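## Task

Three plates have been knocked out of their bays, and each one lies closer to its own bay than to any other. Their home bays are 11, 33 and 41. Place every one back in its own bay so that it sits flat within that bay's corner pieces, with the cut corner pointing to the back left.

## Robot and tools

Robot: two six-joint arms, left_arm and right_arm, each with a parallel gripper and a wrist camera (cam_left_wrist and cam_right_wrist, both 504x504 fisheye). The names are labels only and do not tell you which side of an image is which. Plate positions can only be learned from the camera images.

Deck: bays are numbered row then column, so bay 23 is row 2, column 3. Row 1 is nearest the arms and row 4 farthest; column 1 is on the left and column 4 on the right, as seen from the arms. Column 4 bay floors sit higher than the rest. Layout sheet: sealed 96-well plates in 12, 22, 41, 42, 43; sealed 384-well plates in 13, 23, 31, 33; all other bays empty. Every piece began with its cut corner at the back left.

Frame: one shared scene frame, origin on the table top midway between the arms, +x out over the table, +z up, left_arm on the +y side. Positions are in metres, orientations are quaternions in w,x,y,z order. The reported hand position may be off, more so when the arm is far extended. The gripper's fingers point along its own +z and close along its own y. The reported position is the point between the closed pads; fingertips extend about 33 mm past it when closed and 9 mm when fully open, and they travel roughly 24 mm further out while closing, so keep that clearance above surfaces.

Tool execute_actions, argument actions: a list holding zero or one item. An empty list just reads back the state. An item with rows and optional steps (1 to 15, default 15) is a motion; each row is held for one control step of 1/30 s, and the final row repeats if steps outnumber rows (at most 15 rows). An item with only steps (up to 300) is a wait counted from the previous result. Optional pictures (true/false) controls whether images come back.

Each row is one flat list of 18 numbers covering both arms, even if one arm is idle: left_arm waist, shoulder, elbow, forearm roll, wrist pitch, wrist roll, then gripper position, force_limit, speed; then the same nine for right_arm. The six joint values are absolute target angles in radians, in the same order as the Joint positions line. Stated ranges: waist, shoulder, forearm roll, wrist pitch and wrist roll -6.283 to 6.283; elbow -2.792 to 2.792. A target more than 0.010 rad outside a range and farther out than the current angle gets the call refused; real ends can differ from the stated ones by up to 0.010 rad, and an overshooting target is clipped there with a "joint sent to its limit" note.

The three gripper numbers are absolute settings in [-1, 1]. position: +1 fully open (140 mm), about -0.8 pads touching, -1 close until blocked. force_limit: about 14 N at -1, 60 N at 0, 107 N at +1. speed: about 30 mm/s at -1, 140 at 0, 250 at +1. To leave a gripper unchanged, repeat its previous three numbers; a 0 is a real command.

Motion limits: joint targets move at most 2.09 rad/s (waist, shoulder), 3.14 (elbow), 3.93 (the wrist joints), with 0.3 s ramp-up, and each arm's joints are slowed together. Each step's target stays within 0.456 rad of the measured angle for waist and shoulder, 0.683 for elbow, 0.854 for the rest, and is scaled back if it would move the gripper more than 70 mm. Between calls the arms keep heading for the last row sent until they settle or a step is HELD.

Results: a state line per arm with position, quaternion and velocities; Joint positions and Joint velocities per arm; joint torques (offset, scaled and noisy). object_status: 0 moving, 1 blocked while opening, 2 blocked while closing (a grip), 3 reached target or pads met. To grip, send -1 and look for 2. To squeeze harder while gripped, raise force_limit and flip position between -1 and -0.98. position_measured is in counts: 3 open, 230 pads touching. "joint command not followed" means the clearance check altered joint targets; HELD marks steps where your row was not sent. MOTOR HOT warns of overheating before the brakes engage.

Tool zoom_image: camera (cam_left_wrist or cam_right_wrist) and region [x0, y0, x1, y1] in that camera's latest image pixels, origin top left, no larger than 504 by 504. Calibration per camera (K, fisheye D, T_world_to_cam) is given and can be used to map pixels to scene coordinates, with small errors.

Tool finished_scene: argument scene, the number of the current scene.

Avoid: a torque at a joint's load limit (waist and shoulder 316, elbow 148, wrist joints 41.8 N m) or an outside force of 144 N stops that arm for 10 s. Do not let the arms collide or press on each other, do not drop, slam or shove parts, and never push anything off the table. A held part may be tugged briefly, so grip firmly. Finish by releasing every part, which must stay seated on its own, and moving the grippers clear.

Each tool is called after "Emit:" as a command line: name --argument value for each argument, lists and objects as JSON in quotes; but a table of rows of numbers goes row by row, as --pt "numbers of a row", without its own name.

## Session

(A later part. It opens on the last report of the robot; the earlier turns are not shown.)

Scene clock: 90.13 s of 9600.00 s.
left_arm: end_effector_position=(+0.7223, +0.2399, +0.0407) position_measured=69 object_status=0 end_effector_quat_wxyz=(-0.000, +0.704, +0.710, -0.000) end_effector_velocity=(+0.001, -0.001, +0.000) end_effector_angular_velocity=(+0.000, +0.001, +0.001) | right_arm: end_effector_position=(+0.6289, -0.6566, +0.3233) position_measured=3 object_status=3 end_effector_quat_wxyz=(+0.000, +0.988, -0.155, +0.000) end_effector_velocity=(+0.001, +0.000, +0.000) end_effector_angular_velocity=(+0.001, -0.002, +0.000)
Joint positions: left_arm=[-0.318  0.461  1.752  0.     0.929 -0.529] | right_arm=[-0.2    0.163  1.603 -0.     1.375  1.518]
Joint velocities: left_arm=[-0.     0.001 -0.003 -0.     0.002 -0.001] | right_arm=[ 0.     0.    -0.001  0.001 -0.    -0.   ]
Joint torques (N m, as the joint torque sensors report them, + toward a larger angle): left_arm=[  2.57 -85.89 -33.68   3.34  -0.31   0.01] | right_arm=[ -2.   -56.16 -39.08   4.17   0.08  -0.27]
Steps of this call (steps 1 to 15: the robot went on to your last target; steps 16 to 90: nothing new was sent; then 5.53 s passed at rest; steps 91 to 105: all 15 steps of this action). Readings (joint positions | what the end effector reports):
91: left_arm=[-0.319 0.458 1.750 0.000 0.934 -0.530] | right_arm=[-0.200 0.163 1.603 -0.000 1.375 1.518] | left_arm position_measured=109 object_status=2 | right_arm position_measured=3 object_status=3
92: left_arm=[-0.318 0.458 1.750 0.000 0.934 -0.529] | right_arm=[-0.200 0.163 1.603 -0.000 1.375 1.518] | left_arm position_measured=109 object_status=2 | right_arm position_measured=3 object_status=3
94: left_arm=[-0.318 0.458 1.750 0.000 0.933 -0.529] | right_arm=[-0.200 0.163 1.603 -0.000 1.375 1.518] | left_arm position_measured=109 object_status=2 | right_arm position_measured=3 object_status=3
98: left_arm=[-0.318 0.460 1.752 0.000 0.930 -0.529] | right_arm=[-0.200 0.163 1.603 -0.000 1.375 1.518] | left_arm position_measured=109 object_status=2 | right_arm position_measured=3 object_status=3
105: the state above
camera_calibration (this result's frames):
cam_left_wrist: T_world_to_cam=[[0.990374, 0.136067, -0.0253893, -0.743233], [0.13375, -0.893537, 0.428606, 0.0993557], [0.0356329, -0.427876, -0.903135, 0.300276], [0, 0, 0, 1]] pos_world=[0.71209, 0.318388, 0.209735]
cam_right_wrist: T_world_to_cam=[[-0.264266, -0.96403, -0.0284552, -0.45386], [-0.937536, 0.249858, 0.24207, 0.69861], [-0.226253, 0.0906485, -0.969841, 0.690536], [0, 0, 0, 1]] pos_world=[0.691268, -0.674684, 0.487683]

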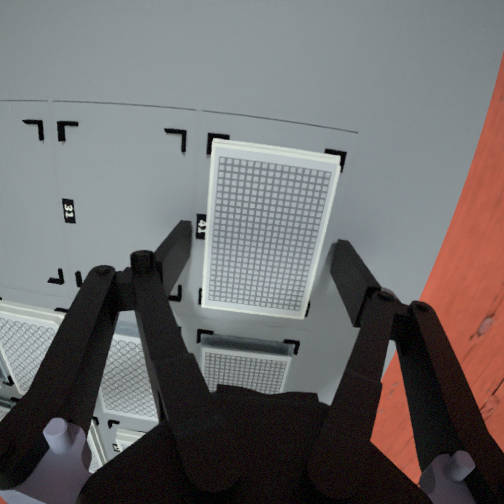

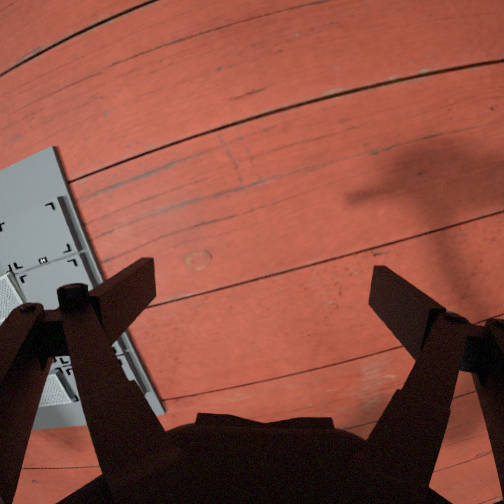

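Emit:
execute_actions --actions '[{"rows":[[-0.3177,0.415,1.7167,0,1.0099,-0.529,0.47,0,0,-0.2,0.163,1.603,0,1.375,1.518,1,0,0],[-0.3177,0.415,1.7167,0,1.0099,-0.529,0.47,0,0,-0.2,0.163,1.603,0,1.375,1.518,1,0,0],[-0.3177,0.415,1.7167,0,1.0099,-0.529,0.47,0,0,-0.2,0.163,1.603,0,1.375,1.518,1,0,0],[-0.3177,0.415,1.7167,0,1.0099,-0.529,0.47,0,0,-0.2,0.163,1.603,0,1.375,1.518,1,0,0],[-0.3177,0.415,1.7167,0,1.0099,-0.529,0.47,0,0,-0.2,0.163,1.603,0,1.375,1.518,1,0,0],[-0.3177,0.415,1.7167,0,1.0099,-0.529,0.47,0,0,-0.2,0.163,1.603,0,1.375,1.518,1,0,0],[-0.6987,0.0422,2.2038,0,0.8956,-1.08,0.47,0,0,-0.2,0.163,1.603,0,1.375,1.518,1,0,0]],"steps":15}]' --pictures false

Emit:
execute_actions --actions '[{"steps":22}]'

Emit:
zoom_image --camera "cam_left_wrist" --region '[150,100,380,330]'

Scene clock: 104.27 s of 9600.00 s.
left_arm: end_effector_position=(+0.5992, +0.2103, +0.0991) position_measured=70 object_status=3 end_effector_quat_wxyz=(+0.000, +0.682, +0.731, +0.000) end_effector_velocity=(-0.533, -0.064, +0.018) end_effector_angular_velocity=(-0.000, +0.001, +0.260) | right_arm: end_effector_position=(+0.6289, -0.6566, +0.3233) position_measured=3 object_status=3 end_effector_quat_wxyz=(+0.000, +0.988, -0.155, +0.000) end_effector_velocity=(+0.000, +0.000, +0.000) end_effector_angular_velocity=(+0.001, -0.000, -0.000)
Joint positions: left_arm=[-0.455  0.281  1.892  0.     0.969 -0.728] | right_arm=[-0.2    0.163  1.603 -0.     1.375  1.518]
Joint velocities: left_arm=[-0.596 -0.582  0.76  -0.001 -0.177 -0.855] | right_arm=[ 0.    -0.    -0.     0.001  0.     0.   ]
Joint torques (N m, as the joint torque sensors report them, + toward a larger angle): left_arm=[  1.67 -68.06 -34.56   3.34  -0.39   0.15] | right_arm=[ -1.29 -55.26 -39.09   4.19  -0.01  -0.25]
Steps of this call (steps 1 to 15: the robot went on to your last target; steps 16 to 90: nothing new was sent; then 10.63 s passed at rest; steps 91 to 105: all 15 steps of this action). Readings (joint positions | what the end effector reports):
91: left_arm=[-0.318 0.460 1.752 -0.000 0.930 -0.529] | right_arm=[-0.200 0.163 1.603 -0.000 1.375 1.518] | left_arm position_measured=66 object_status=0 | right_arm position_measured=3 object_status=3
92: left_arm=[-0.318 0.456 1.749 -0.000 0.937 -0.529] | right_arm=[-0.200 0.163 1.603 -0.000 1.375 1.518] | left_arm position_measured=68 object_status=0 | right_arm position_measured=3 object_status=3
94: left_arm=[-0.318 0.430 1.728 -0.000 0.985 -0.529] | right_arm=[-0.200 0.163 1.603 -0.000 1.375 1.518] | left_arm position_measured=70 object_status=0 | right_arm position_measured=3 object_status=3
98: left_arm=[-0.322 0.410 1.723 0.000 1.008 -0.536] | right_arm=[-0.200 0.163 1.603 -0.000 1.375 1.518] | left_arm position_measured=70 object_status=0 | right_arm position_measured=3 object_status=3
105: the state above

Scene clock: 105.00 s of 9600.00 s.
left_arm: end_effector_position=(+0.3917, +0.2285, +0.0900) position_measured=70 object_status=3 end_effector_quat_wxyz=(-0.000, +0.642, +0.767, -0.000) end_effector_velocity=(-0.001, +0.001, -0.001) end_effector_angular_velocity=(+0.002, +0.001, +0.002) | right_arm: end_effector_position=(+0.6289, -0.6566, +0.3233) position_measured=3 object_status=3 end_effector_quat_wxyz=(+0.000, +0.988, -0.155, +0.000) end_effector_velocity=(+0.000, +0.001, +0.000) end_effector_angular_velocity=(+0.001, -0.000, -0.000)
Joint positions: left_arm=[-0.699  0.042  2.204 -0.     0.896 -1.08 ] | right_arm=[-0.2    0.163  1.603 -0.     1.375  1.518]
Joint velocities: left_arm=[-0.    -0.001  0.002  0.001  0.    -0.002] | right_arm=[ 0.    -0.    -0.     0.001  0.     0.   ]
Joint torques (N m, as the joint torque sensors report them, + toward a larger angle): left_arm=[ -0.65 -40.28 -33.79   3.8   -0.26   0.09] | right_arm=[ -2.57 -55.79 -39.66   4.17   0.01  -0.27]
Steps of this call (steps 1 to 22: the robot went on to your last target). Readings (joint positions | what the end effector reports):
1: left_arm=[-0.475 0.261 1.918 0.000 0.963 -0.757] | right_arm=[-0.200 0.163 1.603 -0.000 1.375 1.518] | left_arm position_measured=70 object_status=3 | right_arm position_measured=3 object_status=3
2: left_arm=[-0.495 0.241 1.944 0.000 0.957 -0.786] | right_arm=[-0.200 0.163 1.603 -0.000 1.375 1.518] | left_arm position_measured=70 object_status=3 | right_arm position_measured=3 object_status=3
4: left_arm=[-0.536 0.201 1.996 0.000 0.944 -0.845] | right_arm=[-0.200 0.163 1.603 -0.000 1.375 1.518] | left_arm position_measured=70 object_status=3 | right_arm position_measured=3 object_status=3
8: left_arm=[-0.620 0.120 2.103 0.000 0.919 -0.966] | right_arm=[-0.200 0.163 1.603 -0.000 1.375 1.518] | left_arm position_measured=70 object_status=3 | right_arm position_measured=3 object_status=3
22: the state above
camera_calibration (this result's frames):
cam_left_wrist: T_world_to_cam=[[0.953072, 0.301691, -0.0252279, -0.43625], [0.282933, -0.857956, 0.42879, 0.0456492], [0.107718, -0.415806, -0.903052, 0.320691], [0, 0, 0, 1]] pos_world=[0.368318, 0.304123, 0.259021]
cam_right_wrist: T_world_to_cam=[[-0.264266, -0.96403, -0.0284554, -0.45386], [-0.937536, 0.249858, 0.24207, 0.69861], [-0.226253, 0.0906487, -0.969841, 0.690536], [0, 0, 0, 1]] pos_world=[0.691268, -0.674684, 0.487683]

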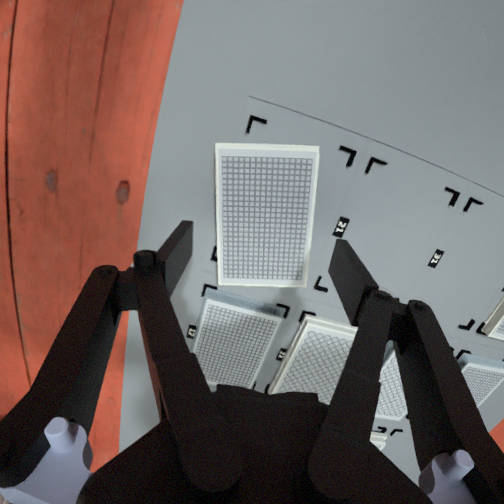

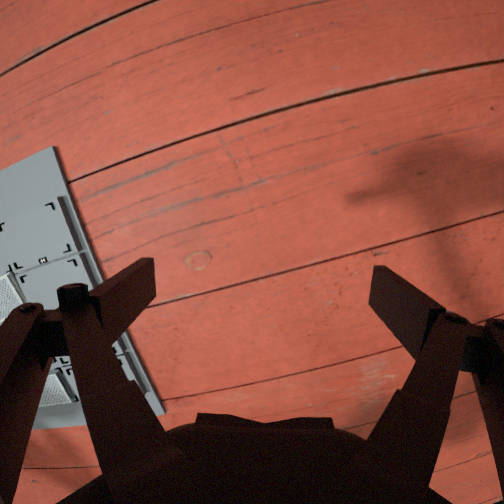

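Region (150, 100, 380, 330) of cam_left_wrist's 504x504 image, scaled by 2.191, with more detail than that image has.

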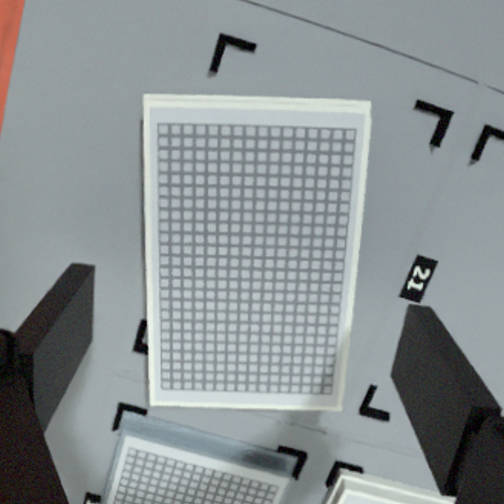

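Emit:
execute_actions --actions '[{"rows":[[-0.6967,0.0802,2.2332,0,0.8282,-1.188,0.47,0,-0.5,-0.2,0.163,1.603,0,1.375,1.518,1,0,0]],"steps":14}]'

Scene clock: 117.57 s of 9600.00 s.
left_arm: end_effector_position=(+0.3917, +0.2299, +0.0600) position_measured=70 object_status=3 end_effector_quat_wxyz=(-0.000, +0.598, +0.801, +0.000) end_effector_velocity=(+0.000, +0.000, +0.000) end_effector_angular_velocity=(-0.000, -0.001, +0.001) | right_arm: end_effector_position=(+0.6289, -0.6566, +0.3233) position_measured=3 object_status=3 end_effector_quat_wxyz=(+0.000, +0.988, -0.155, +0.000) end_effector_velocity=(-0.001, +0.000, -0.001) end_effector_angular_velocity=(+0.000, +0.002, -0.000)
Joint positions: left_arm=[-0.697  0.08   2.233  0.     0.828 -1.188] | right_arm=[-0.2    0.163  1.603 -0.     1.375  1.518]
Joint velocities: left_arm=[ 0.    -0.    -0.     0.001  0.    -0.001] | right_arm=[ 0.     0.     0.001 -0.     0.001  0.001]
Joint torques (N m, as the joint torque sensors report them, + toward a larger angle): left_arm=[  3.09 -40.7  -30.29   3.18  -0.53   0.44] | right_arm=[ -2.32 -55.1  -39.19   4.23   0.06  -0.23]
Steps of this call (steps 1 to 15: the robot went on to your last target; steps 16 to 90: nothing new was sent; then 9.10 s passed at rest; steps 91 to 104: all 14 steps of this action). Readings (joint positions | what the end effector reports):
91: left_arm=[-0.699 0.042 2.204 0.000 0.895 -1.080] | right_arm=[-0.200 0.163 1.603 -0.000 1.375 1.518] | left_arm position_measured=70 object_status=3 | right_arm position_measured=3 object_status=3
92: left_arm=[-0.699 0.045 2.206 0.000 0.890 -1.089] | right_arm=[-0.200 0.163 1.603 -0.000 1.375 1.518] | left_arm position_measured=70 object_status=3 | right_arm position_measured=3 object_status=3
94: left_arm=[-0.698 0.064 2.221 0.000 0.856 -1.143] | right_arm=[-0.200 0.163 1.603 -0.000 1.375 1.518] | left_arm position_measured=70 object_status=3 | right_arm position_measured=3 object_status=3
98: left_arm=[-0.697 0.080 2.233 0.000 0.828 -1.188] | right_arm=[-0.200 0.163 1.603 -0.000 1.375 1.518] | left_arm position_measured=70 object_status=3 | right_arm position_measured=3 object_status=3
104: the state above
camera_calibration (this result's frames):
cam_left_wrist: T_world_to_cam=[[0.914211, 0.404453, -0.0251983, -0.445883], [0.375358, -0.82173, 0.428797, 0.0152125], [0.152722, -0.40147, -0.903049, 0.27325], [0, 0, 0, 1]] pos_world=[0.36019, 0.302541, 0.228999]
cam_right_wrist: T_world_to_cam=[[-0.264266, -0.96403, -0.0284554, -0.45386], [-0.937536, 0.249858, 0.24207, 0.69861], [-0.226253, 0.0906488, -0.969841, 0.690536], [0, 0, 0, 1]] pos_world=[0.691268, -0.674684, 0.487683]

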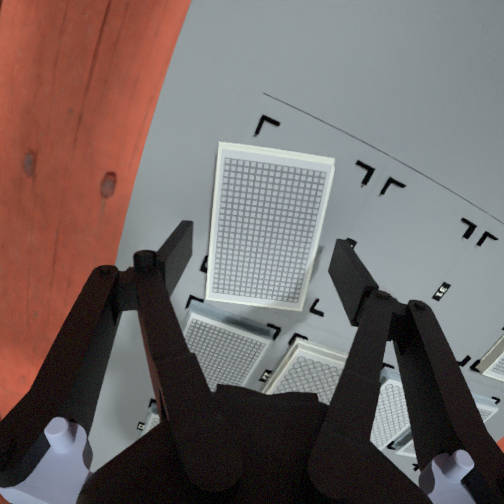

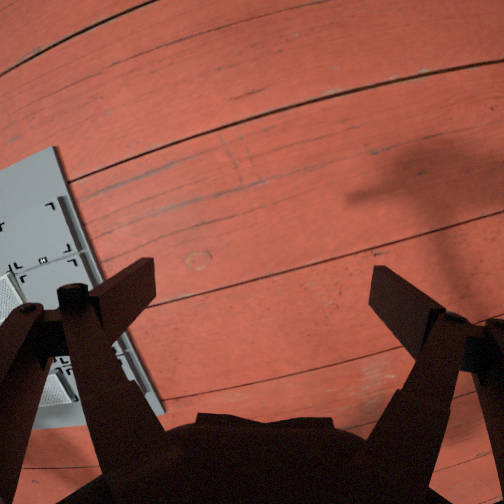

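Emit:
execute_actions --actions '[{"rows":[[-0.6967,0.1028,2.2468,0,0.792,-1.188,0.47,0,-0.5,-0.2,0.163,1.603,0,1.375,1.518,1,0,0],[-0.6967,0.1028,2.2468,0,0.792,-1.188,0.47,0,-0.5,-0.2,0.163,1.603,0,1.375,1.518,1,0,0],[-0.6967,0.1028,2.2468,0,0.792,-1.188,0.47,0,-0.5,-0.2,0.163,1.603,0,1.375,1.518,1,0,0],[-0.6967,0.1028,2.2468,0,0.792,-1.188,0.47,0,-0.5,-0.2,0.163,1.603,0,1.375,1.518,1,0,0],[-0.6967,0.1028,2.2468,0,0.792,-1.188,0.47,0,-0.5,-0.2,0.163,1.603,0,1.375,1.518,1,0,0],[-0.6967,0.1028,2.2468,0,0.792,-1.188,0.47,0,-0.5,-0.2,0.163,1.603,0,1.375,1.518,1,0,0],[-0.6967,0.1028,2.2468,0,0.792,-1.188,-1,0,-0.3,-0.2,0.163,1.603,0,1.375,1.518,1,0,0]],"steps":15}]' --pictures false

Emit:
execute_actions --actions '[{"steps":8}]'

Scene clock: 125.93 s of 9600.00 s.
left_arm: end_effector_position=(+0.3918, +0.2299, +0.0440) position_measured=110 object_status=0 end_effector_quat_wxyz=(+0.000, +0.598, +0.801, -0.000) end_effector_velocity=(+0.000, +0.000, +0.000) end_effector_angular_velocity=(-0.000, -0.000, +0.000) | right_arm: end_effector_position=(+0.6289, -0.6566, +0.3233) position_measured=3 object_status=3 end_effector_quat_wxyz=(+0.000, +0.988, -0.155, +0.000) end_effector_velocity=(-0.000, -0.000, -0.000) end_effector_angular_velocity=(-0.000, +0.001, -0.000)
Joint positions: left_arm=[-0.697  0.103  2.247 -0.     0.792 -1.188] | right_arm=[-0.2    0.163  1.603 -0.     1.375  1.518]
Joint velocities: left_arm=[ 0. -0. -0.  0. -0. -0.] | right_arm=[-0.     0.     0.    -0.001  0.    -0.   ]
Joint torques (N m, as the joint torque sensors report them, + toward a larger angle): left_arm=[ -1.48 -39.76 -28.59   3.23  -0.7    0.29] | right_arm=[ -2.19 -56.09 -39.12   4.11   0.02  -0.23]
Steps of this call (steps 1 to 15: the robot went on to your last target; steps 16 to 90: nothing new was sent; then 4.87 s passed at rest; steps 91 to 105: all 15 steps of this action). Readings (joint positions | what the end effector reports):
91: left_arm=[-0.697 0.080 2.233 -0.000 0.828 -1.188] | right_arm=[-0.200 0.163 1.603 -0.000 1.375 1.518] | left_arm position_measured=70 object_status=3 | right_arm position_measured=3 object_status=3
92: left_arm=[-0.697 0.084 2.235 0.000 0.821 -1.188] | right_arm=[-0.200 0.163 1.603 -0.000 1.375 1.518] | left_arm position_measured=70 object_status=3 | right_arm position_measured=3 object_status=3
94: left_arm=[-0.697 0.101 2.246 -0.000 0.796 -1.188] | right_arm=[-0.200 0.163 1.603 -0.000 1.375 1.518] | left_arm position_measured=70 object_status=3 | right_arm position_measured=3 object_status=3
98: left_arm=[-0.697 0.103 2.247 -0.000 0.792 -1.188] | right_arm=[-0.200 0.163 1.603 -0.000 1.375 1.518] | left_arm position_measured=73 object_status=0 | right_arm position_measured=3 object_status=3
105: the state above

Scene clock: 126.20 s of 9600.00 s.
left_arm: end_effector_position=(+0.3917, +0.2299, +0.0440) position_measured=110 object_status=2 end_effector_quat_wxyz=(-0.000, +0.598, +0.801, +0.000) end_effector_velocity=(-0.001, +0.001, -0.000) end_effector_angular_velocity=(+0.001, +0.001, -0.000) | right_arm: end_effector_position=(+0.6289, -0.6566, +0.3233) position_measured=3 object_status=3 end_effector_quat_wxyz=(+0.000, +0.988, -0.155, +0.000) end_effector_velocity=(-0.001, -0.000, -0.001) end_effector_angular_velocity=(+0.000, +0.001, -0.000)
Joint positions: left_arm=[-0.697  0.103  2.247  0.     0.792 -1.188] | right_arm=[-0.2    0.163  1.603 -0.     1.375  1.518]
Joint velocities: left_arm=[ 0.    -0.     0.001 -0.001  0.     0.001] | right_arm=[-0.     0.     0.001 -0.     0.     0.   ]
Joint torques (N m, as the joint torque sensors report them, + toward a larger angle): left_arm=[  0.41 -42.14 -26.93   3.01  -0.47   0.08] | right_arm=[ -1.92 -55.6  -39.39   4.28   0.03  -0.41]
Steps of this call (steps 1 to 8: the robot went on to your last target). Readings (joint positions | what the end effector reports):
1: left_arm=[-0.697 0.103 2.247 -0.000 0.792 -1.188] | right_arm=[-0.200 0.163 1.603 -0.000 1.375 1.518] | left_arm position_measured=110 object_status=0 | right_arm position_measured=3 object_status=3
2: left_arm=[-0.697 0.103 2.247 -0.000 0.792 -1.188] | right_arm=[-0.200 0.163 1.603 -0.000 1.375 1.518] | left_arm position_measured=110 object_status=0 | right_arm position_measured=3 object_status=3
4: left_arm=[-0.697 0.103 2.247 0.000 0.792 -1.188] | right_arm=[-0.200 0.163 1.603 -0.000 1.375 1.518] | left_arm position_measured=110 object_status=0 | right_arm position_measured=3 object_status=3
8: the state above
camera_calibration (this result's frames):
cam_left_wrist: T_world_to_cam=[[0.914197, 0.404486, -0.0251973, -0.446298], [0.375386, -0.821714, 0.428803, 0.0220071], [0.15274, -0.401469, -0.903047, 0.258837], [0, 0, 0, 1]] pos_world=[0.360208, 0.30252, 0.21306]
cam_right_wrist: T_world_to_cam=[[-0.264266, -0.96403, -0.0284554, -0.45386], [-0.937536, 0.249858, 0.24207, 0.69861], [-0.226253, 0.0906487, -0.969841, 0.690536], [0, 0, 0, 1]] pos_world=[0.691268, -0.674684, 0.487683]

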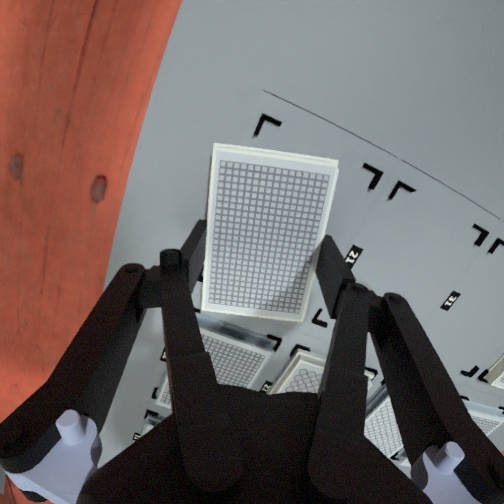

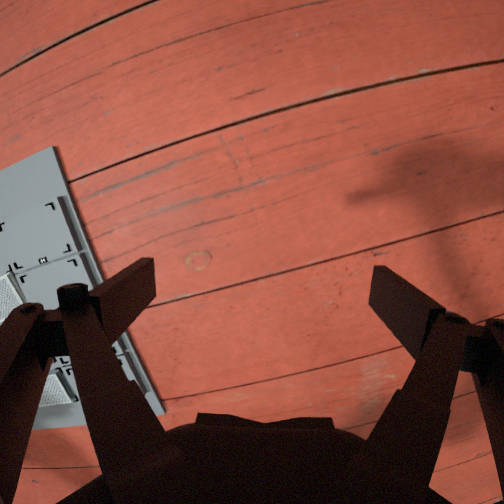

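Emit:
execute_actions --actions '[{"rows":[[-0.6967,0.0735,2.2288,0,0.8393,-1.188,-1,0,-0.3,-0.2,0.163,1.603,0,1.375,1.518,1,0,0],[-0.6967,0.0735,2.2288,0,0.8393,-1.188,-1,0,-0.3,-0.2,0.163,1.603,0,1.375,1.518,1,0,0],[-0.6967,0.0735,2.2288,0,0.8393,-1.188,-1,0,-0.3,-0.2,0.163,1.603,0,1.375,1.518,1,0,0],[-0.6967,0.0735,2.2288,0,0.8393,-1.188,-1,0,-0.3,-0.2,0.163,1.603,0,1.375,1.518,1,0,0],[-0.6967,0.0735,2.2288,0,0.8393,-1.188,-1,0,-0.3,-0.2,0.163,1.603,0,1.375,1.518,1,0,0],[-0.6967,0.0735,2.2288,0,0.8393,-1.188,-1,0,-0.3,-0.2,0.163,1.603,0,1.375,1.518,1,0,0],[-0.6622,0.0783,2.2425,0,0.8208,-0.8735,-1,0,-0.3,-0.2,0.163,1.603,0,1.375,1.518,1,0,0]],"steps":15}]' --pictures false

Emit:
execute_actions --actions '[{"steps":8}]'

Emit:
zoom_image --camera "cam_left_wrist" --region '[160,100,380,350]'

Scene clock: 139.93 s of 9600.00 s.
left_arm: end_effector_position=(+0.4003, +0.2434, +0.0574) position_measured=110 object_status=2 end_effector_quat_wxyz=(-0.000, +0.700, +0.714, +0.000) end_effector_velocity=(+0.016, +0.024, -0.013) end_effector_angular_velocity=(-0.000, -0.000, -0.489) | right_arm: end_effector_position=(+0.6289, -0.6566, +0.3233) position_measured=3 object_status=3 end_effector_quat_wxyz=(+0.000, +0.988, -0.155, +0.000) end_effector_velocity=(-0.000, -0.000, -0.000) end_effector_angular_velocity=(+0.001, +0.001, -0.001)
Joint positions: left_arm=[-0.664  0.078  2.242  0.     0.822 -0.887] | right_arm=[-0.2    0.163  1.603 -0.     1.375  1.518]
Joint velocities: left_arm=[ 0.061  0.009  0.023  0.    -0.032  0.55 ] | right_arm=[-0.     0.     0.     0.     0.001  0.   ]
Joint torques (N m, as the joint torque sensors report them, + toward a larger angle): left_arm=[ -4.44 -37.25 -33.14   3.35  -0.79  -0.36] | right_arm=[ -1.67 -56.22 -39.31   4.18  -0.06  -0.27]
Steps of this call (steps 1 to 15: the robot went on to your last target; steps 16 to 90: nothing new was sent; then 10.23 s passed at rest; steps 91 to 105: all 15 steps of this action). Readings (joint positions | what the end effector reports):
91: left_arm=[-0.697 0.103 2.247 0.000 0.792 -1.188] | right_arm=[-0.200 0.163 1.603 -0.000 1.375 1.518] | left_arm position_measured=110 object_status=2 | right_arm position_measured=3 object_status=3
92: left_arm=[-0.697 0.099 2.245 0.000 0.799 -1.188] | right_arm=[-0.200 0.163 1.603 -0.000 1.375 1.518] | left_arm position_measured=110 object_status=2 | right_arm position_measured=3 object_status=3
94: left_arm=[-0.697 0.078 2.232 0.000 0.831 -1.188] | right_arm=[-0.200 0.163 1.603 0.000 1.375 1.518] | left_arm position_measured=110 object_status=2 | right_arm position_measured=3 object_status=3
98: left_arm=[-0.696 0.074 2.229 0.000 0.839 -1.179] | right_arm=[-0.200 0.163 1.603 -0.000 1.375 1.518] | left_arm position_measured=110 object_status=2 | right_arm position_measured=3 object_status=3
105: the state above

Scene clock: 140.20 s of 9600.00 s.
left_arm: end_effector_position=(+0.4007, +0.2440, +0.0570) position_measured=110 object_status=2 end_effector_quat_wxyz=(+0.000, +0.704, +0.710, +0.000) end_effector_velocity=(-0.000, +0.000, -0.001) end_effector_angular_velocity=(+0.001, +0.001, -0.000) | right_arm: end_effector_position=(+0.6289, -0.6566, +0.3233) position_measured=3 object_status=3 end_effector_quat_wxyz=(+0.000, +0.988, -0.155, +0.000) end_effector_velocity=(+0.000, +0.000, -0.000) end_effector_angular_velocity=(+0.001, -0.000, -0.000)
Joint positions: left_arm=[-0.662  0.078  2.242  0.     0.821 -0.874] | right_arm=[-0.2    0.163  1.603 -0.     1.375  1.518]
Joint velocities: left_arm=[ 0.     0.001  0.001 -0.    -0.001  0.   ] | right_arm=[-0.     0.     0.     0.001 -0.     0.   ]
Joint torques (N m, as the joint torque sensors report them, + toward a larger angle): left_arm=[ -0.13 -42.53 -30.84   3.02  -0.69   0.16] | right_arm=[ -2.58 -55.78 -38.76   4.24   0.06  -0.41]
Steps of this call (steps 1 to 8: the robot went on to your last target). Readings (joint positions | what the end effector reports):
1: left_arm=[-0.662 0.078 2.242 0.000 0.821 -0.876] | right_arm=[-0.200 0.163 1.603 -0.000 1.375 1.518] | left_arm position_measured=110 object_status=2 | right_arm position_measured=3 object_status=3
2: left_arm=[-0.662 0.078 2.242 0.000 0.821 -0.874] | right_arm=[-0.200 0.163 1.603 -0.000 1.375 1.518] | left_arm position_measured=110 object_status=2 | right_arm position_measured=3 object_status=3
4: left_arm=[-0.662 0.078 2.242 0.000 0.821 -0.874] | right_arm=[-0.200 0.163 1.603 -0.000 1.375 1.518] | left_arm position_measured=110 object_status=2 | right_arm position_measured=3 object_status=3
8: the state above
camera_calibration (this result's frames):
cam_left_wrist: T_world_to_cam=[[0.990372, 0.136121, -0.0251917, -0.42489], [0.133707, -0.893444, 0.428813, 0.138963], [0.0358631, -0.428052, -0.903042, 0.32817], [0, 0, 0, 1]] pos_world=[0.39045, 0.322466, 0.226059]
cam_right_wrist: T_world_to_cam=[[-0.264266, -0.96403, -0.0284553, -0.45386], [-0.937536, 0.249858, 0.24207, 0.69861], [-0.226253, 0.0906486, -0.969841, 0.690536], [0, 0, 0, 1]] pos_world=[0.691268, -0.674684, 0.487683]

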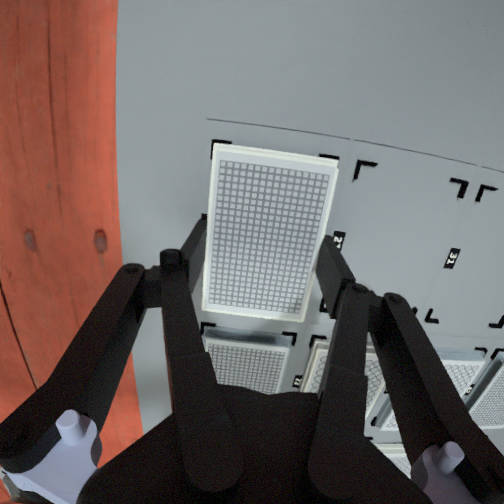

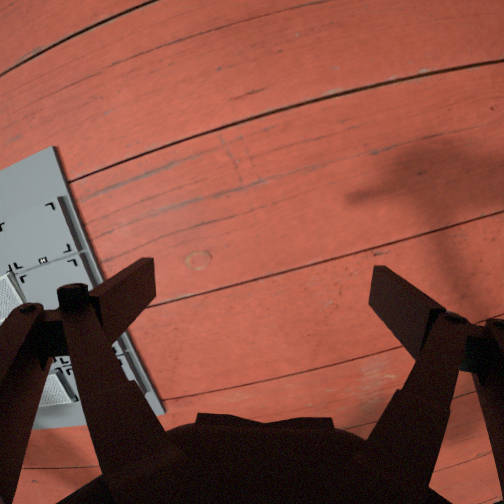

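Region (160, 100, 380, 350) of cam_left_wrist's 504x504 image, scaled by 2.016, with more detail than that image has; it fills the left 444 columns of this view, and the rest is white.

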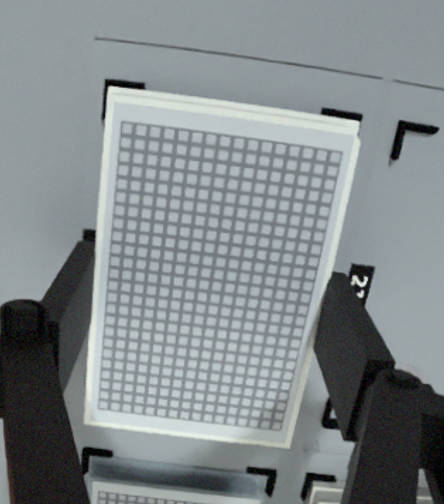

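Emit:
execute_actions --actions '[{"rows":[[-0.6633,0.0785,2.2432,0,0.8199,-0.8746,-1,0,-0.3,-0.2,0.163,1.603,0,1.375,1.518,1,0,0],[-0.6633,0.0785,2.2432,0,0.8199,-0.8746,-1,0,-0.3,-0.2,0.163,1.603,0,1.375,1.518,1,0,0],[-0.6633,0.0785,2.2432,0,0.8199,-0.8746,-1,0,-0.3,-0.2,0.163,1.603,0,1.375,1.518,1,0,0],[-0.6633,0.0918,2.2521,0,0.7977,-0.8746,-1,0,-0.3,-0.2,0.163,1.603,0,1.375,1.518,1,0,0]],"steps":13}]'

Emit:
zoom_image --camera "cam_left_wrist" --region '[180,120,360,340]'

Scene clock: 150.03 s of 9600.00 s.
left_arm: end_effector_position=(+0.4000, +0.2441, +0.0470) position_measured=110 object_status=2 end_effector_quat_wxyz=(+0.000, +0.704, +0.710, -0.000) end_effector_velocity=(+0.000, -0.000, +0.000) end_effector_angular_velocity=(-0.000, -0.001, +0.000) | right_arm: end_effector_position=(+0.6289, -0.6566, +0.3233) position_measured=3 object_status=3 end_effector_quat_wxyz=(+0.000, +0.988, -0.155, +0.000) end_effector_velocity=(-0.000, -0.001, -0.000) end_effector_angular_velocity=(-0.002, -0.000, -0.000)
Joint positions: left_arm=[-0.663  0.092  2.252 -0.     0.798 -0.875] | right_arm=[-0.2    0.163  1.603 -0.     1.375  1.518]
Joint velocities: left_arm=[-0. -0.  0.  0. -0. -0.] | right_arm=[-0.    -0.     0.    -0.001 -0.001  0.   ]
Joint torques (N m, as the joint torque sensors report them, + toward a larger angle): left_arm=[  0.3  -41.89 -30.76   3.07   0.23   0.1 ] | right_arm=[ -3.14 -55.23 -39.42   4.07   0.06  -0.29]
Steps of this call (steps 1 to 30: the robot went on to your last target; steps 31 to 90: nothing new was sent; then 6.40 s passed at rest; steps 91 to 103: all 13 steps of this action). Readings (joint positions | what the end effector reports):
91: left_arm=[-0.662 0.078 2.243 0.000 0.821 -0.873] | right_arm=[-0.200 0.163 1.603 -0.000 1.375 1.518] | left_arm position_measured=110 object_status=2 | right_arm position_measured=3 object_status=3
92: left_arm=[-0.663 0.078 2.243 0.000 0.820 -0.874] | right_arm=[-0.200 0.163 1.603 -0.000 1.375 1.518] | left_arm position_measured=110 object_status=2 | right_arm position_measured=3 object_status=3
94: left_arm=[-0.663 0.079 2.243 0.000 0.820 -0.874] | right_arm=[-0.200 0.163 1.603 -0.000 1.375 1.518] | left_arm position_measured=110 object_status=2 | right_arm position_measured=3 object_status=3
98: left_arm=[-0.663 0.092 2.252 -0.000 0.798 -0.874] | right_arm=[-0.200 0.163 1.603 -0.000 1.375 1.518] | left_arm position_measured=110 object_status=2 | right_arm position_measured=3 object_status=3
103: the state above
camera_calibration (this result's frames):
cam_left_wrist: T_world_to_cam=[[0.990379, 0.13607, -0.0251866, -0.424434], [0.133657, -0.893437, 0.428844, 0.143449], [0.0358501, -0.428084, -0.903027, 0.319175], [0, 0, 0, 1]] pos_world=[0.389735, 0.322549, 0.216016]
cam_right_wrist: T_world_to_cam=[[-0.264266, -0.96403, -0.0284553, -0.45386], [-0.937536, 0.249858, 0.24207, 0.69861], [-0.226253, 0.0906487, -0.969841, 0.690536], [0, 0, 0, 1]] pos_world=[0.691268, -0.674684, 0.487683]

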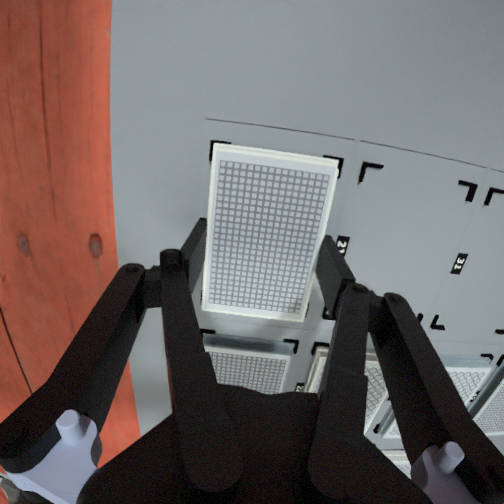

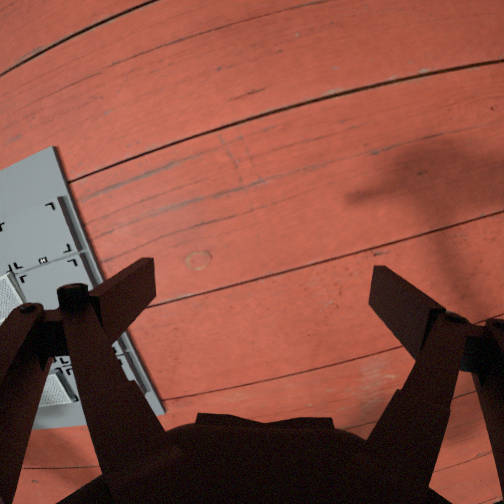

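Region (180, 120, 360, 340) of cam_left_wrist's 504x504 image, scaled by 2.291, with more detail than that image has; it fills the left 412 columns of this view, and the rest is white.

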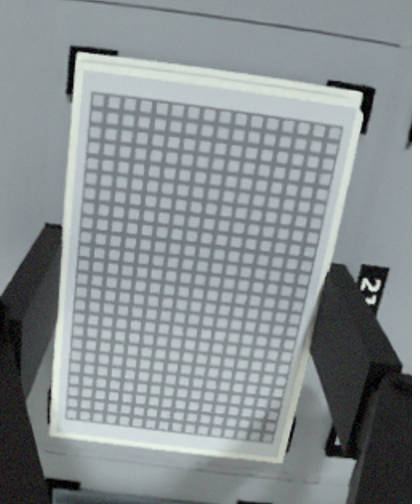

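Emit:
execute_actions --actions '[{"rows":[[-0.6633,0.0936,2.2502,0,0.7978,-0.8746,-1,0,-0.3,-0.2,0.163,1.603,0,1.375,1.518,1,0,0],[-0.6633,0.0936,2.2502,0,0.7978,-0.8746,-1,0,-0.3,-0.2,0.163,1.603,0,1.375,1.518,1,0,0],[-0.6633,0.0936,2.2502,0,0.7978,-0.8746,-1,0,-0.3,-0.2,0.163,1.603,0,1.375,1.518,1,0,0],[-0.6633,0.0978,2.2527,0,0.7911,-0.8746,-1,0,-0.3,-0.2,0.163,1.603,0,1.375,1.518,1,0,0]],"steps":12}]'

Emit:
zoom_image --camera "cam_left_wrist" --region '[180,120,360,340]'

Scene clock: 158.50 s of 9600.00 s.
left_arm: end_effector_position=(+0.4007, +0.2432, +0.0440) position_measured=110 object_status=2 end_effector_quat_wxyz=(+0.000, +0.704, +0.710, +0.000) end_effector_velocity=(-0.000, +0.000, +0.000) end_effector_angular_velocity=(-0.001, -0.001, +0.000) | right_arm: end_effector_position=(+0.6289, -0.6566, +0.3233) position_measured=3 object_status=3 end_effector_quat_wxyz=(+0.000, +0.988, -0.155, +0.000) end_effector_velocity=(-0.001, -0.000, -0.000) end_effector_angular_velocity=(-0.000, +0.001, +0.000)
Joint positions: left_arm=[-0.663  0.098  2.253  0.     0.791 -0.875] | right_arm=[-0.2    0.163  1.603 -0.     1.375  1.518]
Joint velocities: left_arm=[-0.    -0.002  0.001  0.    -0.001 -0.   ] | right_arm=[-0.001 -0.     0.001 -0.001  0.    -0.001]
Joint torques (N m, as the joint torque sensors report them, + toward a larger angle): left_arm=[  0.08 -38.99 -24.74   3.64   0.55  -0.13] | right_arm=[ -1.97 -56.08 -39.54   4.11   0.06  -0.32]
Steps of this call (steps 1 to 15: the robot went on to your last target; steps 16 to 90: nothing new was sent; then 5.07 s passed at rest; steps 91 to 102: all 12 steps of this action). Readings (joint positions | what the end effector reports):
91: left_arm=[-0.663 0.092 2.252 0.000 0.798 -0.875] | right_arm=[-0.200 0.163 1.603 -0.000 1.375 1.518] | left_arm position_measured=110 object_status=2 | right_arm position_measured=3 object_status=3
92: left_arm=[-0.663 0.093 2.251 0.000 0.798 -0.875] | right_arm=[-0.200 0.163 1.603 -0.000 1.375 1.518] | left_arm position_measured=110 object_status=2 | right_arm position_measured=3 object_status=3
94: left_arm=[-0.663 0.094 2.251 0.000 0.798 -0.875] | right_arm=[-0.200 0.163 1.603 -0.000 1.375 1.518] | left_arm position_measured=110 object_status=2 | right_arm position_measured=3 object_status=3
98: left_arm=[-0.663 0.098 2.253 0.000 0.791 -0.875] | right_arm=[-0.200 0.163 1.603 -0.000 1.375 1.518] | left_arm position_measured=110 object_status=2 | right_arm position_measured=3 object_status=3
102: the state above
camera_calibration (this result's frames):
cam_left_wrist: T_world_to_cam=[[0.990387, 0.136027, -0.0251205, -0.425125], [0.13359, -0.893443, 0.428851, 0.143879], [0.0358917, -0.428084, -0.903026, 0.316071], [0, 0, 0, 1]] pos_world=[0.390473, 0.321681, 0.213039]
cam_right_wrist: T_world_to_cam=[[-0.264265, -0.96403, -0.0284553, -0.45386], [-0.937536, 0.249858, 0.24207, 0.69861], [-0.226253, 0.0906486, -0.969841, 0.690536], [0, 0, 0, 1]] pos_world=[0.691268, -0.674684, 0.487683]

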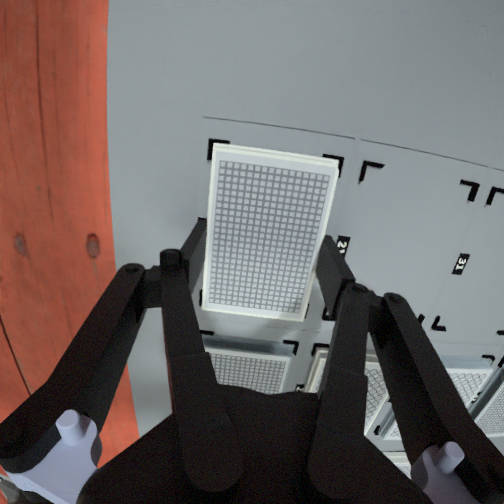

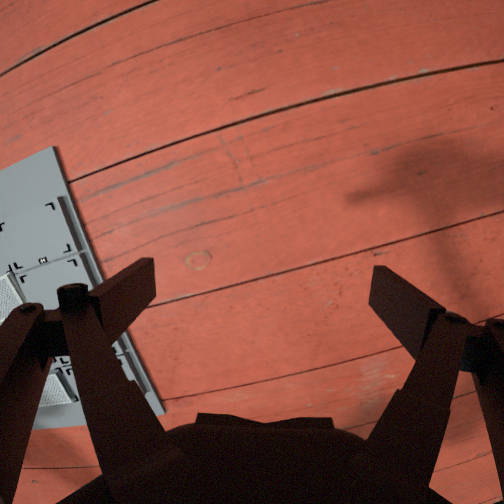

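Region (180, 120, 360, 340) of cam_left_wrist's 504x504 image, scaled by 2.291, with more detail than that image has; it fills the left 412 columns of this view, and the rest is white.

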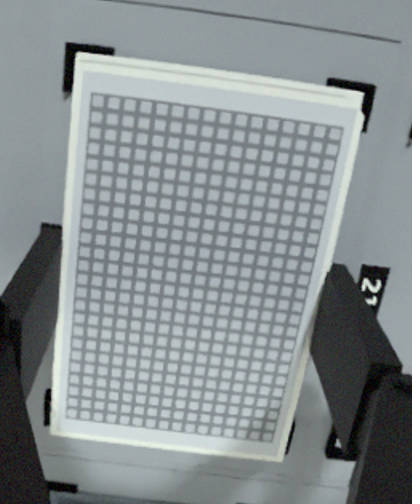

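Emit:
execute_actions --actions '[{"rows":[[-0.6633,0.0968,2.2521,0,0.7927,-0.8746,0.5,0,-0.3,-0.2,0.163,1.603,0,1.375,1.518,1,0,0]],"steps":15}]'

Emit:
zoom_image --camera "cam_left_wrist" --region '[180,120,360,340]'

Scene clock: 164.80 s of 9600.00 s.
left_arm: end_effector_position=(+0.4007, +0.2432, +0.0447) position_measured=66 object_status=3 end_effector_quat_wxyz=(-0.000, +0.704, +0.710, +0.000) end_effector_velocity=(+0.001, -0.001, +0.001) end_effector_angular_velocity=(-0.001, -0.002, -0.001) | right_arm: end_effector_position=(+0.6289, -0.6566, +0.3233) position_measured=3 object_status=3 end_effector_quat_wxyz=(+0.000, +0.988, -0.155, +0.000) end_effector_velocity=(+0.000, +0.000, +0.000) end_effector_angular_velocity=(+0.002, -0.000, -0.001)
Joint positions: left_arm=[-0.663  0.097  2.252 -0.     0.793 -0.875] | right_arm=[-0.2    0.163  1.603 -0.     1.375  1.518]
Joint velocities: left_arm=[ 0.    -0.    -0.001  0.001 -0.     0.   ] | right_arm=[-0.     0.    -0.     0.002  0.001 -0.   ]
Joint torques (N m, as the joint torque sensors report them, + toward a larger angle): left_arm=[  2.17 -43.26 -31.37   3.14  -0.46   0.2 ] | right_arm=[ -2.81 -54.87 -39.18   4.13  -0.03  -0.32]
Steps of this call (steps 1 to 15: the robot went on to your last target; steps 16 to 90: nothing new was sent; then 2.80 s passed at rest; steps 91 to 105: all 15 steps of this action). Readings (joint positions | what the end effector reports):
91: left_arm=[-0.663 0.098 2.253 0.000 0.791 -0.875] | right_arm=[-0.200 0.163 1.603 -0.000 1.375 1.518] | left_arm position_measured=110 object_status=0 | right_arm position_measured=3 object_status=3
92: left_arm=[-0.663 0.098 2.253 -0.000 0.792 -0.875] | right_arm=[-0.200 0.163 1.603 -0.000 1.375 1.518] | left_arm position_measured=110 object_status=0 | right_arm position_measured=3 object_status=3
94: left_arm=[-0.663 0.097 2.252 -0.000 0.793 -0.875] | right_arm=[-0.200 0.163 1.603 -0.000 1.375 1.518] | left_arm position_measured=96 object_status=0 | right_arm position_measured=3 object_status=3
98: left_arm=[-0.663 0.097 2.252 -0.000 0.793 -0.875] | right_arm=[-0.200 0.163 1.603 -0.000 1.375 1.518] | left_arm position_measured=73 object_status=0 | right_arm position_measured=3 object_status=3
105: the state above
camera_calibration (this result's frames):
cam_left_wrist: T_world_to_cam=[[0.990373, 0.136106, -0.0252271, -0.425095], [0.13371, -0.893465, 0.428769, 0.143594], [0.0358185, -0.428014, -0.903062, 0.316697], [0, 0, 0, 1]] pos_world=[0.390459, 0.321705, 0.213704]
cam_right_wrist: T_world_to_cam=[[-0.264265, -0.96403, -0.0284554, -0.45386], [-0.937536, 0.249857, 0.24207, 0.69861], [-0.226253, 0.0906486, -0.969841, 0.690536], [0, 0, 0, 1]] pos_world=[0.691268, -0.674684, 0.487683]

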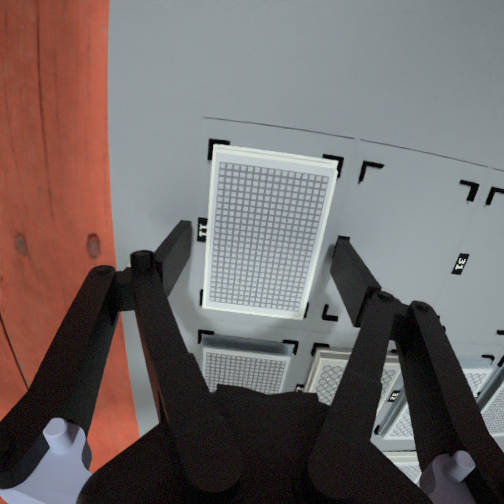

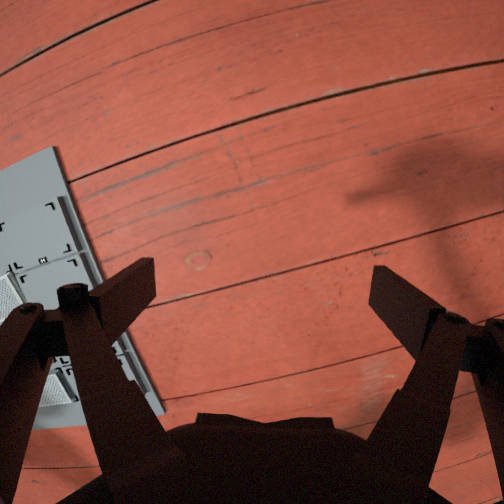

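Region (180, 120, 360, 340) of cam_left_wrist's 504x504 image, scaled by 2.291, with more detail than that image has; it fills the left 412 columns of this view, and the rest is white.

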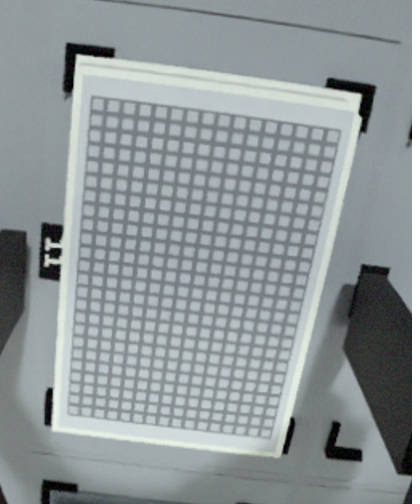

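Emit:
execute_actions --actions '[{"rows":[[-0.6633,0.0354,2.2112,0,0.895,-0.8746,0.47,0,0,-0.2,0.163,1.603,0,1.375,1.518,1,0,0],[-0.6633,0.0354,2.2112,0,0.895,-0.8746,0.47,0,0,-0.2,0.163,1.603,0,1.375,1.518,1,0,0],[-0.6633,0.0354,2.2112,0,0.895,-0.8746,0.47,0,0,-0.2,0.163,1.603,0,1.375,1.518,1,0,0],[-0.6633,0.0354,2.2112,0,0.895,-0.8746,0.47,0,0,-0.2,0.163,1.603,0,1.375,1.518,1,0,0],[-0.6633,0.0354,2.2112,0,0.895,-0.8746,0.47,0,0,-0.2,0.163,1.603,0,1.375,1.518,1,0,0],[-0.6633,0.0354,2.2112,0,0.895,-0.8746,0.47,0,0,-0.2,0.163,1.603,0,1.375,1.518,1,0,0],[-0.7276,0.6148,1.3927,0,1.1341,-0.9389,0.47,0,0,-0.2,0.163,1.603,0,1.375,1.518,1,0,0]],"steps":15}]' --pictures false

Emit:
execute_actions --actions '[{"steps":28}]'

Emit:
zoom_image --camera "cam_left_wrist" --region '[150,100,380,330]'

Scene clock: 178.83 s of 9600.00 s.
left_arm: end_effector_position=(+0.4681, +0.1469, +0.1127) position_measured=70 object_status=3 end_effector_quat_wxyz=(+0.002, +0.704, +0.710, -0.000) end_effector_velocity=(+0.289, -0.419, +0.059) end_effector_angular_velocity=(-0.018, -0.015, -0.002) | right_arm: end_effector_position=(+0.6289, -0.6566, +0.3233) position_measured=3 object_status=3 end_effector_quat_wxyz=(+0.000, +0.988, -0.155, +0.000) end_effector_velocity=(-0.000, -0.000, +0.000) end_effector_angular_velocity=(-0.000, +0.001, +0.001)
Joint positions: left_arm=[-0.682  0.183  1.99  -0.     0.965 -0.894] | right_arm=[-0.2    0.163  1.603 -0.     1.375  1.518]
Joint velocities: left_arm=[-0.072  0.663 -0.955  0.001  0.268 -0.071] | right_arm=[-0.    -0.    -0.    -0.     0.001 -0.001]
Joint torques (N m, as the joint torque sensors report them, + toward a larger angle): left_arm=[  2.22 -50.37 -31.7    3.1   -0.96  -0.01] | right_arm=[ -1.84 -55.71 -38.89   4.06   0.02  -0.5 ]
Steps of this call (steps 1 to 15: the robot went on to your last target; steps 16 to 90: nothing new was sent; then 10.53 s passed at rest; steps 91 to 105: all 15 steps of this action). Readings (joint positions | what the end effector reports):
91: left_arm=[-0.663 0.097 2.252 -0.000 0.793 -0.875] | right_arm=[-0.200 0.163 1.603 -0.000 1.375 1.518] | left_arm position_measured=66 object_status=0 | right_arm position_measured=3 object_status=3
92: left_arm=[-0.663 0.092 2.249 -0.000 0.800 -0.875] | right_arm=[-0.200 0.163 1.603 -0.000 1.375 1.518] | left_arm position_measured=68 object_status=0 | right_arm position_measured=3 object_status=3
94: left_arm=[-0.663 0.063 2.229 -0.000 0.850 -0.875] | right_arm=[-0.200 0.163 1.603 0.000 1.375 1.518] | left_arm position_measured=70 object_status=0 | right_arm position_measured=3 object_status=3
98: left_arm=[-0.664 0.040 2.205 -0.000 0.897 -0.875] | right_arm=[-0.200 0.163 1.603 -0.000 1.375 1.518] | left_arm position_measured=70 object_status=0 | right_arm position_measured=3 object_status=3
105: the state above

Scene clock: 179.77 s of 9600.00 s.
left_arm: end_effector_position=(+0.6215, -0.1026, +0.0901) position_measured=70 object_status=3 end_effector_quat_wxyz=(+0.000, +0.704, +0.710, -0.000) end_effector_velocity=(+0.000, -0.001, -0.000) end_effector_angular_velocity=(-0.000, -0.000, +0.000) | right_arm: end_effector_position=(+0.6289, -0.6566, +0.3233) position_measured=3 object_status=3 end_effector_quat_wxyz=(+0.000, +0.988, -0.155, +0.000) end_effector_velocity=(+0.000, +0.000, -0.000) end_effector_angular_velocity=(+0.001, -0.001, +0.000)
Joint positions: left_arm=[-0.728  0.615  1.393  0.     1.134 -0.939] | right_arm=[-0.2    0.163  1.603 -0.     1.375  1.518]
Joint velocities: left_arm=[-0.     0.001 -0.001 -0.    -0.    -0.   ] | right_arm=[-0.     0.     0.     0.001 -0.001 -0.   ]
Joint torques (N m, as the joint torque sensors report them, + toward a larger angle): left_arm=[ -1.7  -99.   -39.03   3.44  -0.4    0.03] | right_arm=[ -1.48 -55.95 -39.25   4.06   0.11  -0.28]
Steps of this call (steps 1 to 28: the robot went on to your last target). Readings (joint positions | what the end effector reports):
1: left_arm=[-0.685 0.206 1.958 -0.000 0.974 -0.896] | right_arm=[-0.200 0.163 1.603 -0.000 1.375 1.518] | left_arm position_measured=70 object_status=3 | right_arm position_measured=3 object_status=3
2: left_arm=[-0.687 0.230 1.926 -0.000 0.983 -0.898] | right_arm=[-0.200 0.163 1.603 -0.000 1.375 1.518] | left_arm position_measured=70 object_status=3 | right_arm position_measured=3 object_status=3
4: left_arm=[-0.692 0.277 1.860 -0.000 1.002 -0.903] | right_arm=[-0.200 0.163 1.603 -0.000 1.375 1.518] | left_arm position_measured=70 object_status=3 | right_arm position_measured=3 object_status=3
8: left_arm=[-0.702 0.374 1.726 -0.000 1.040 -0.914] | right_arm=[-0.200 0.163 1.603 -0.000 1.375 1.518] | left_arm position_measured=70 object_status=3 | right_arm position_measured=3 object_status=3
28: the state above
camera_calibration (this result's frames):
cam_left_wrist: T_world_to_cam=[[0.990381, 0.136068, -0.0251166, -0.595526], [0.133623, -0.893411, 0.428909, -0.214385], [0.0359213, -0.428139, -0.902999, 0.201725], [0, 0, 0, 1]] pos_world=[0.611198, -0.0241354, 0.259151]
cam_right_wrist: T_world_to_cam=[[-0.264265, -0.96403, -0.0284553, -0.45386], [-0.937536, 0.249858, 0.24207, 0.69861], [-0.226253, 0.0906486, -0.969841, 0.690536], [0, 0, 0, 1]] pos_world=[0.691268, -0.674684, 0.487683]

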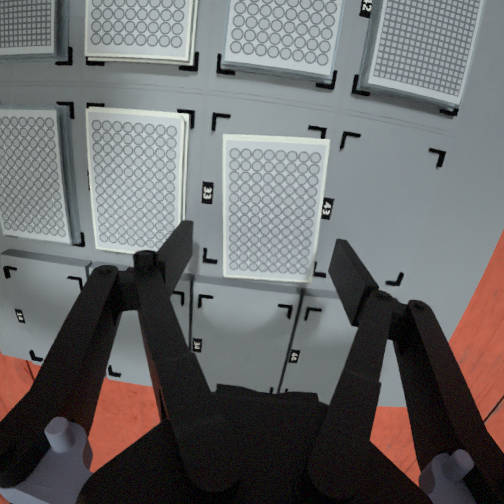

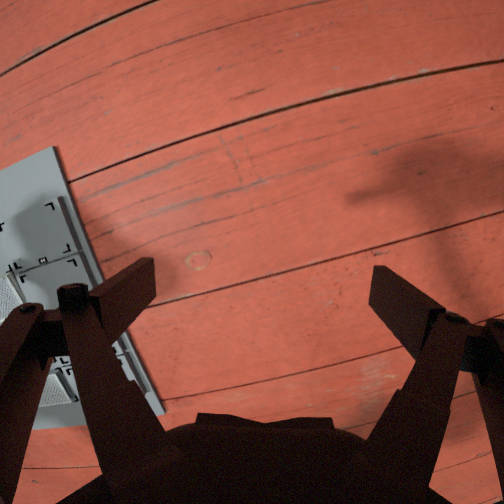

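Region (150, 100, 380, 330) of cam_left_wrist's 504x504 image, scaled by 2.191, with more detail than that image has.

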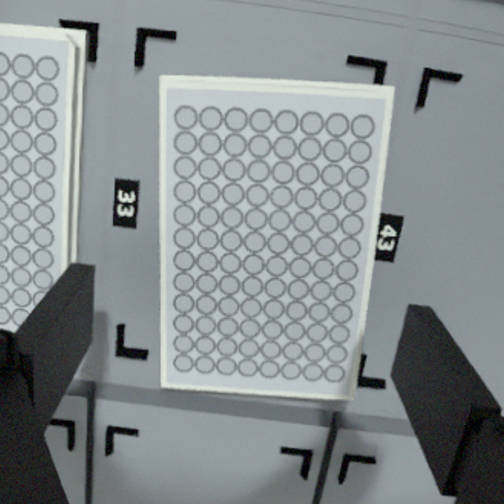

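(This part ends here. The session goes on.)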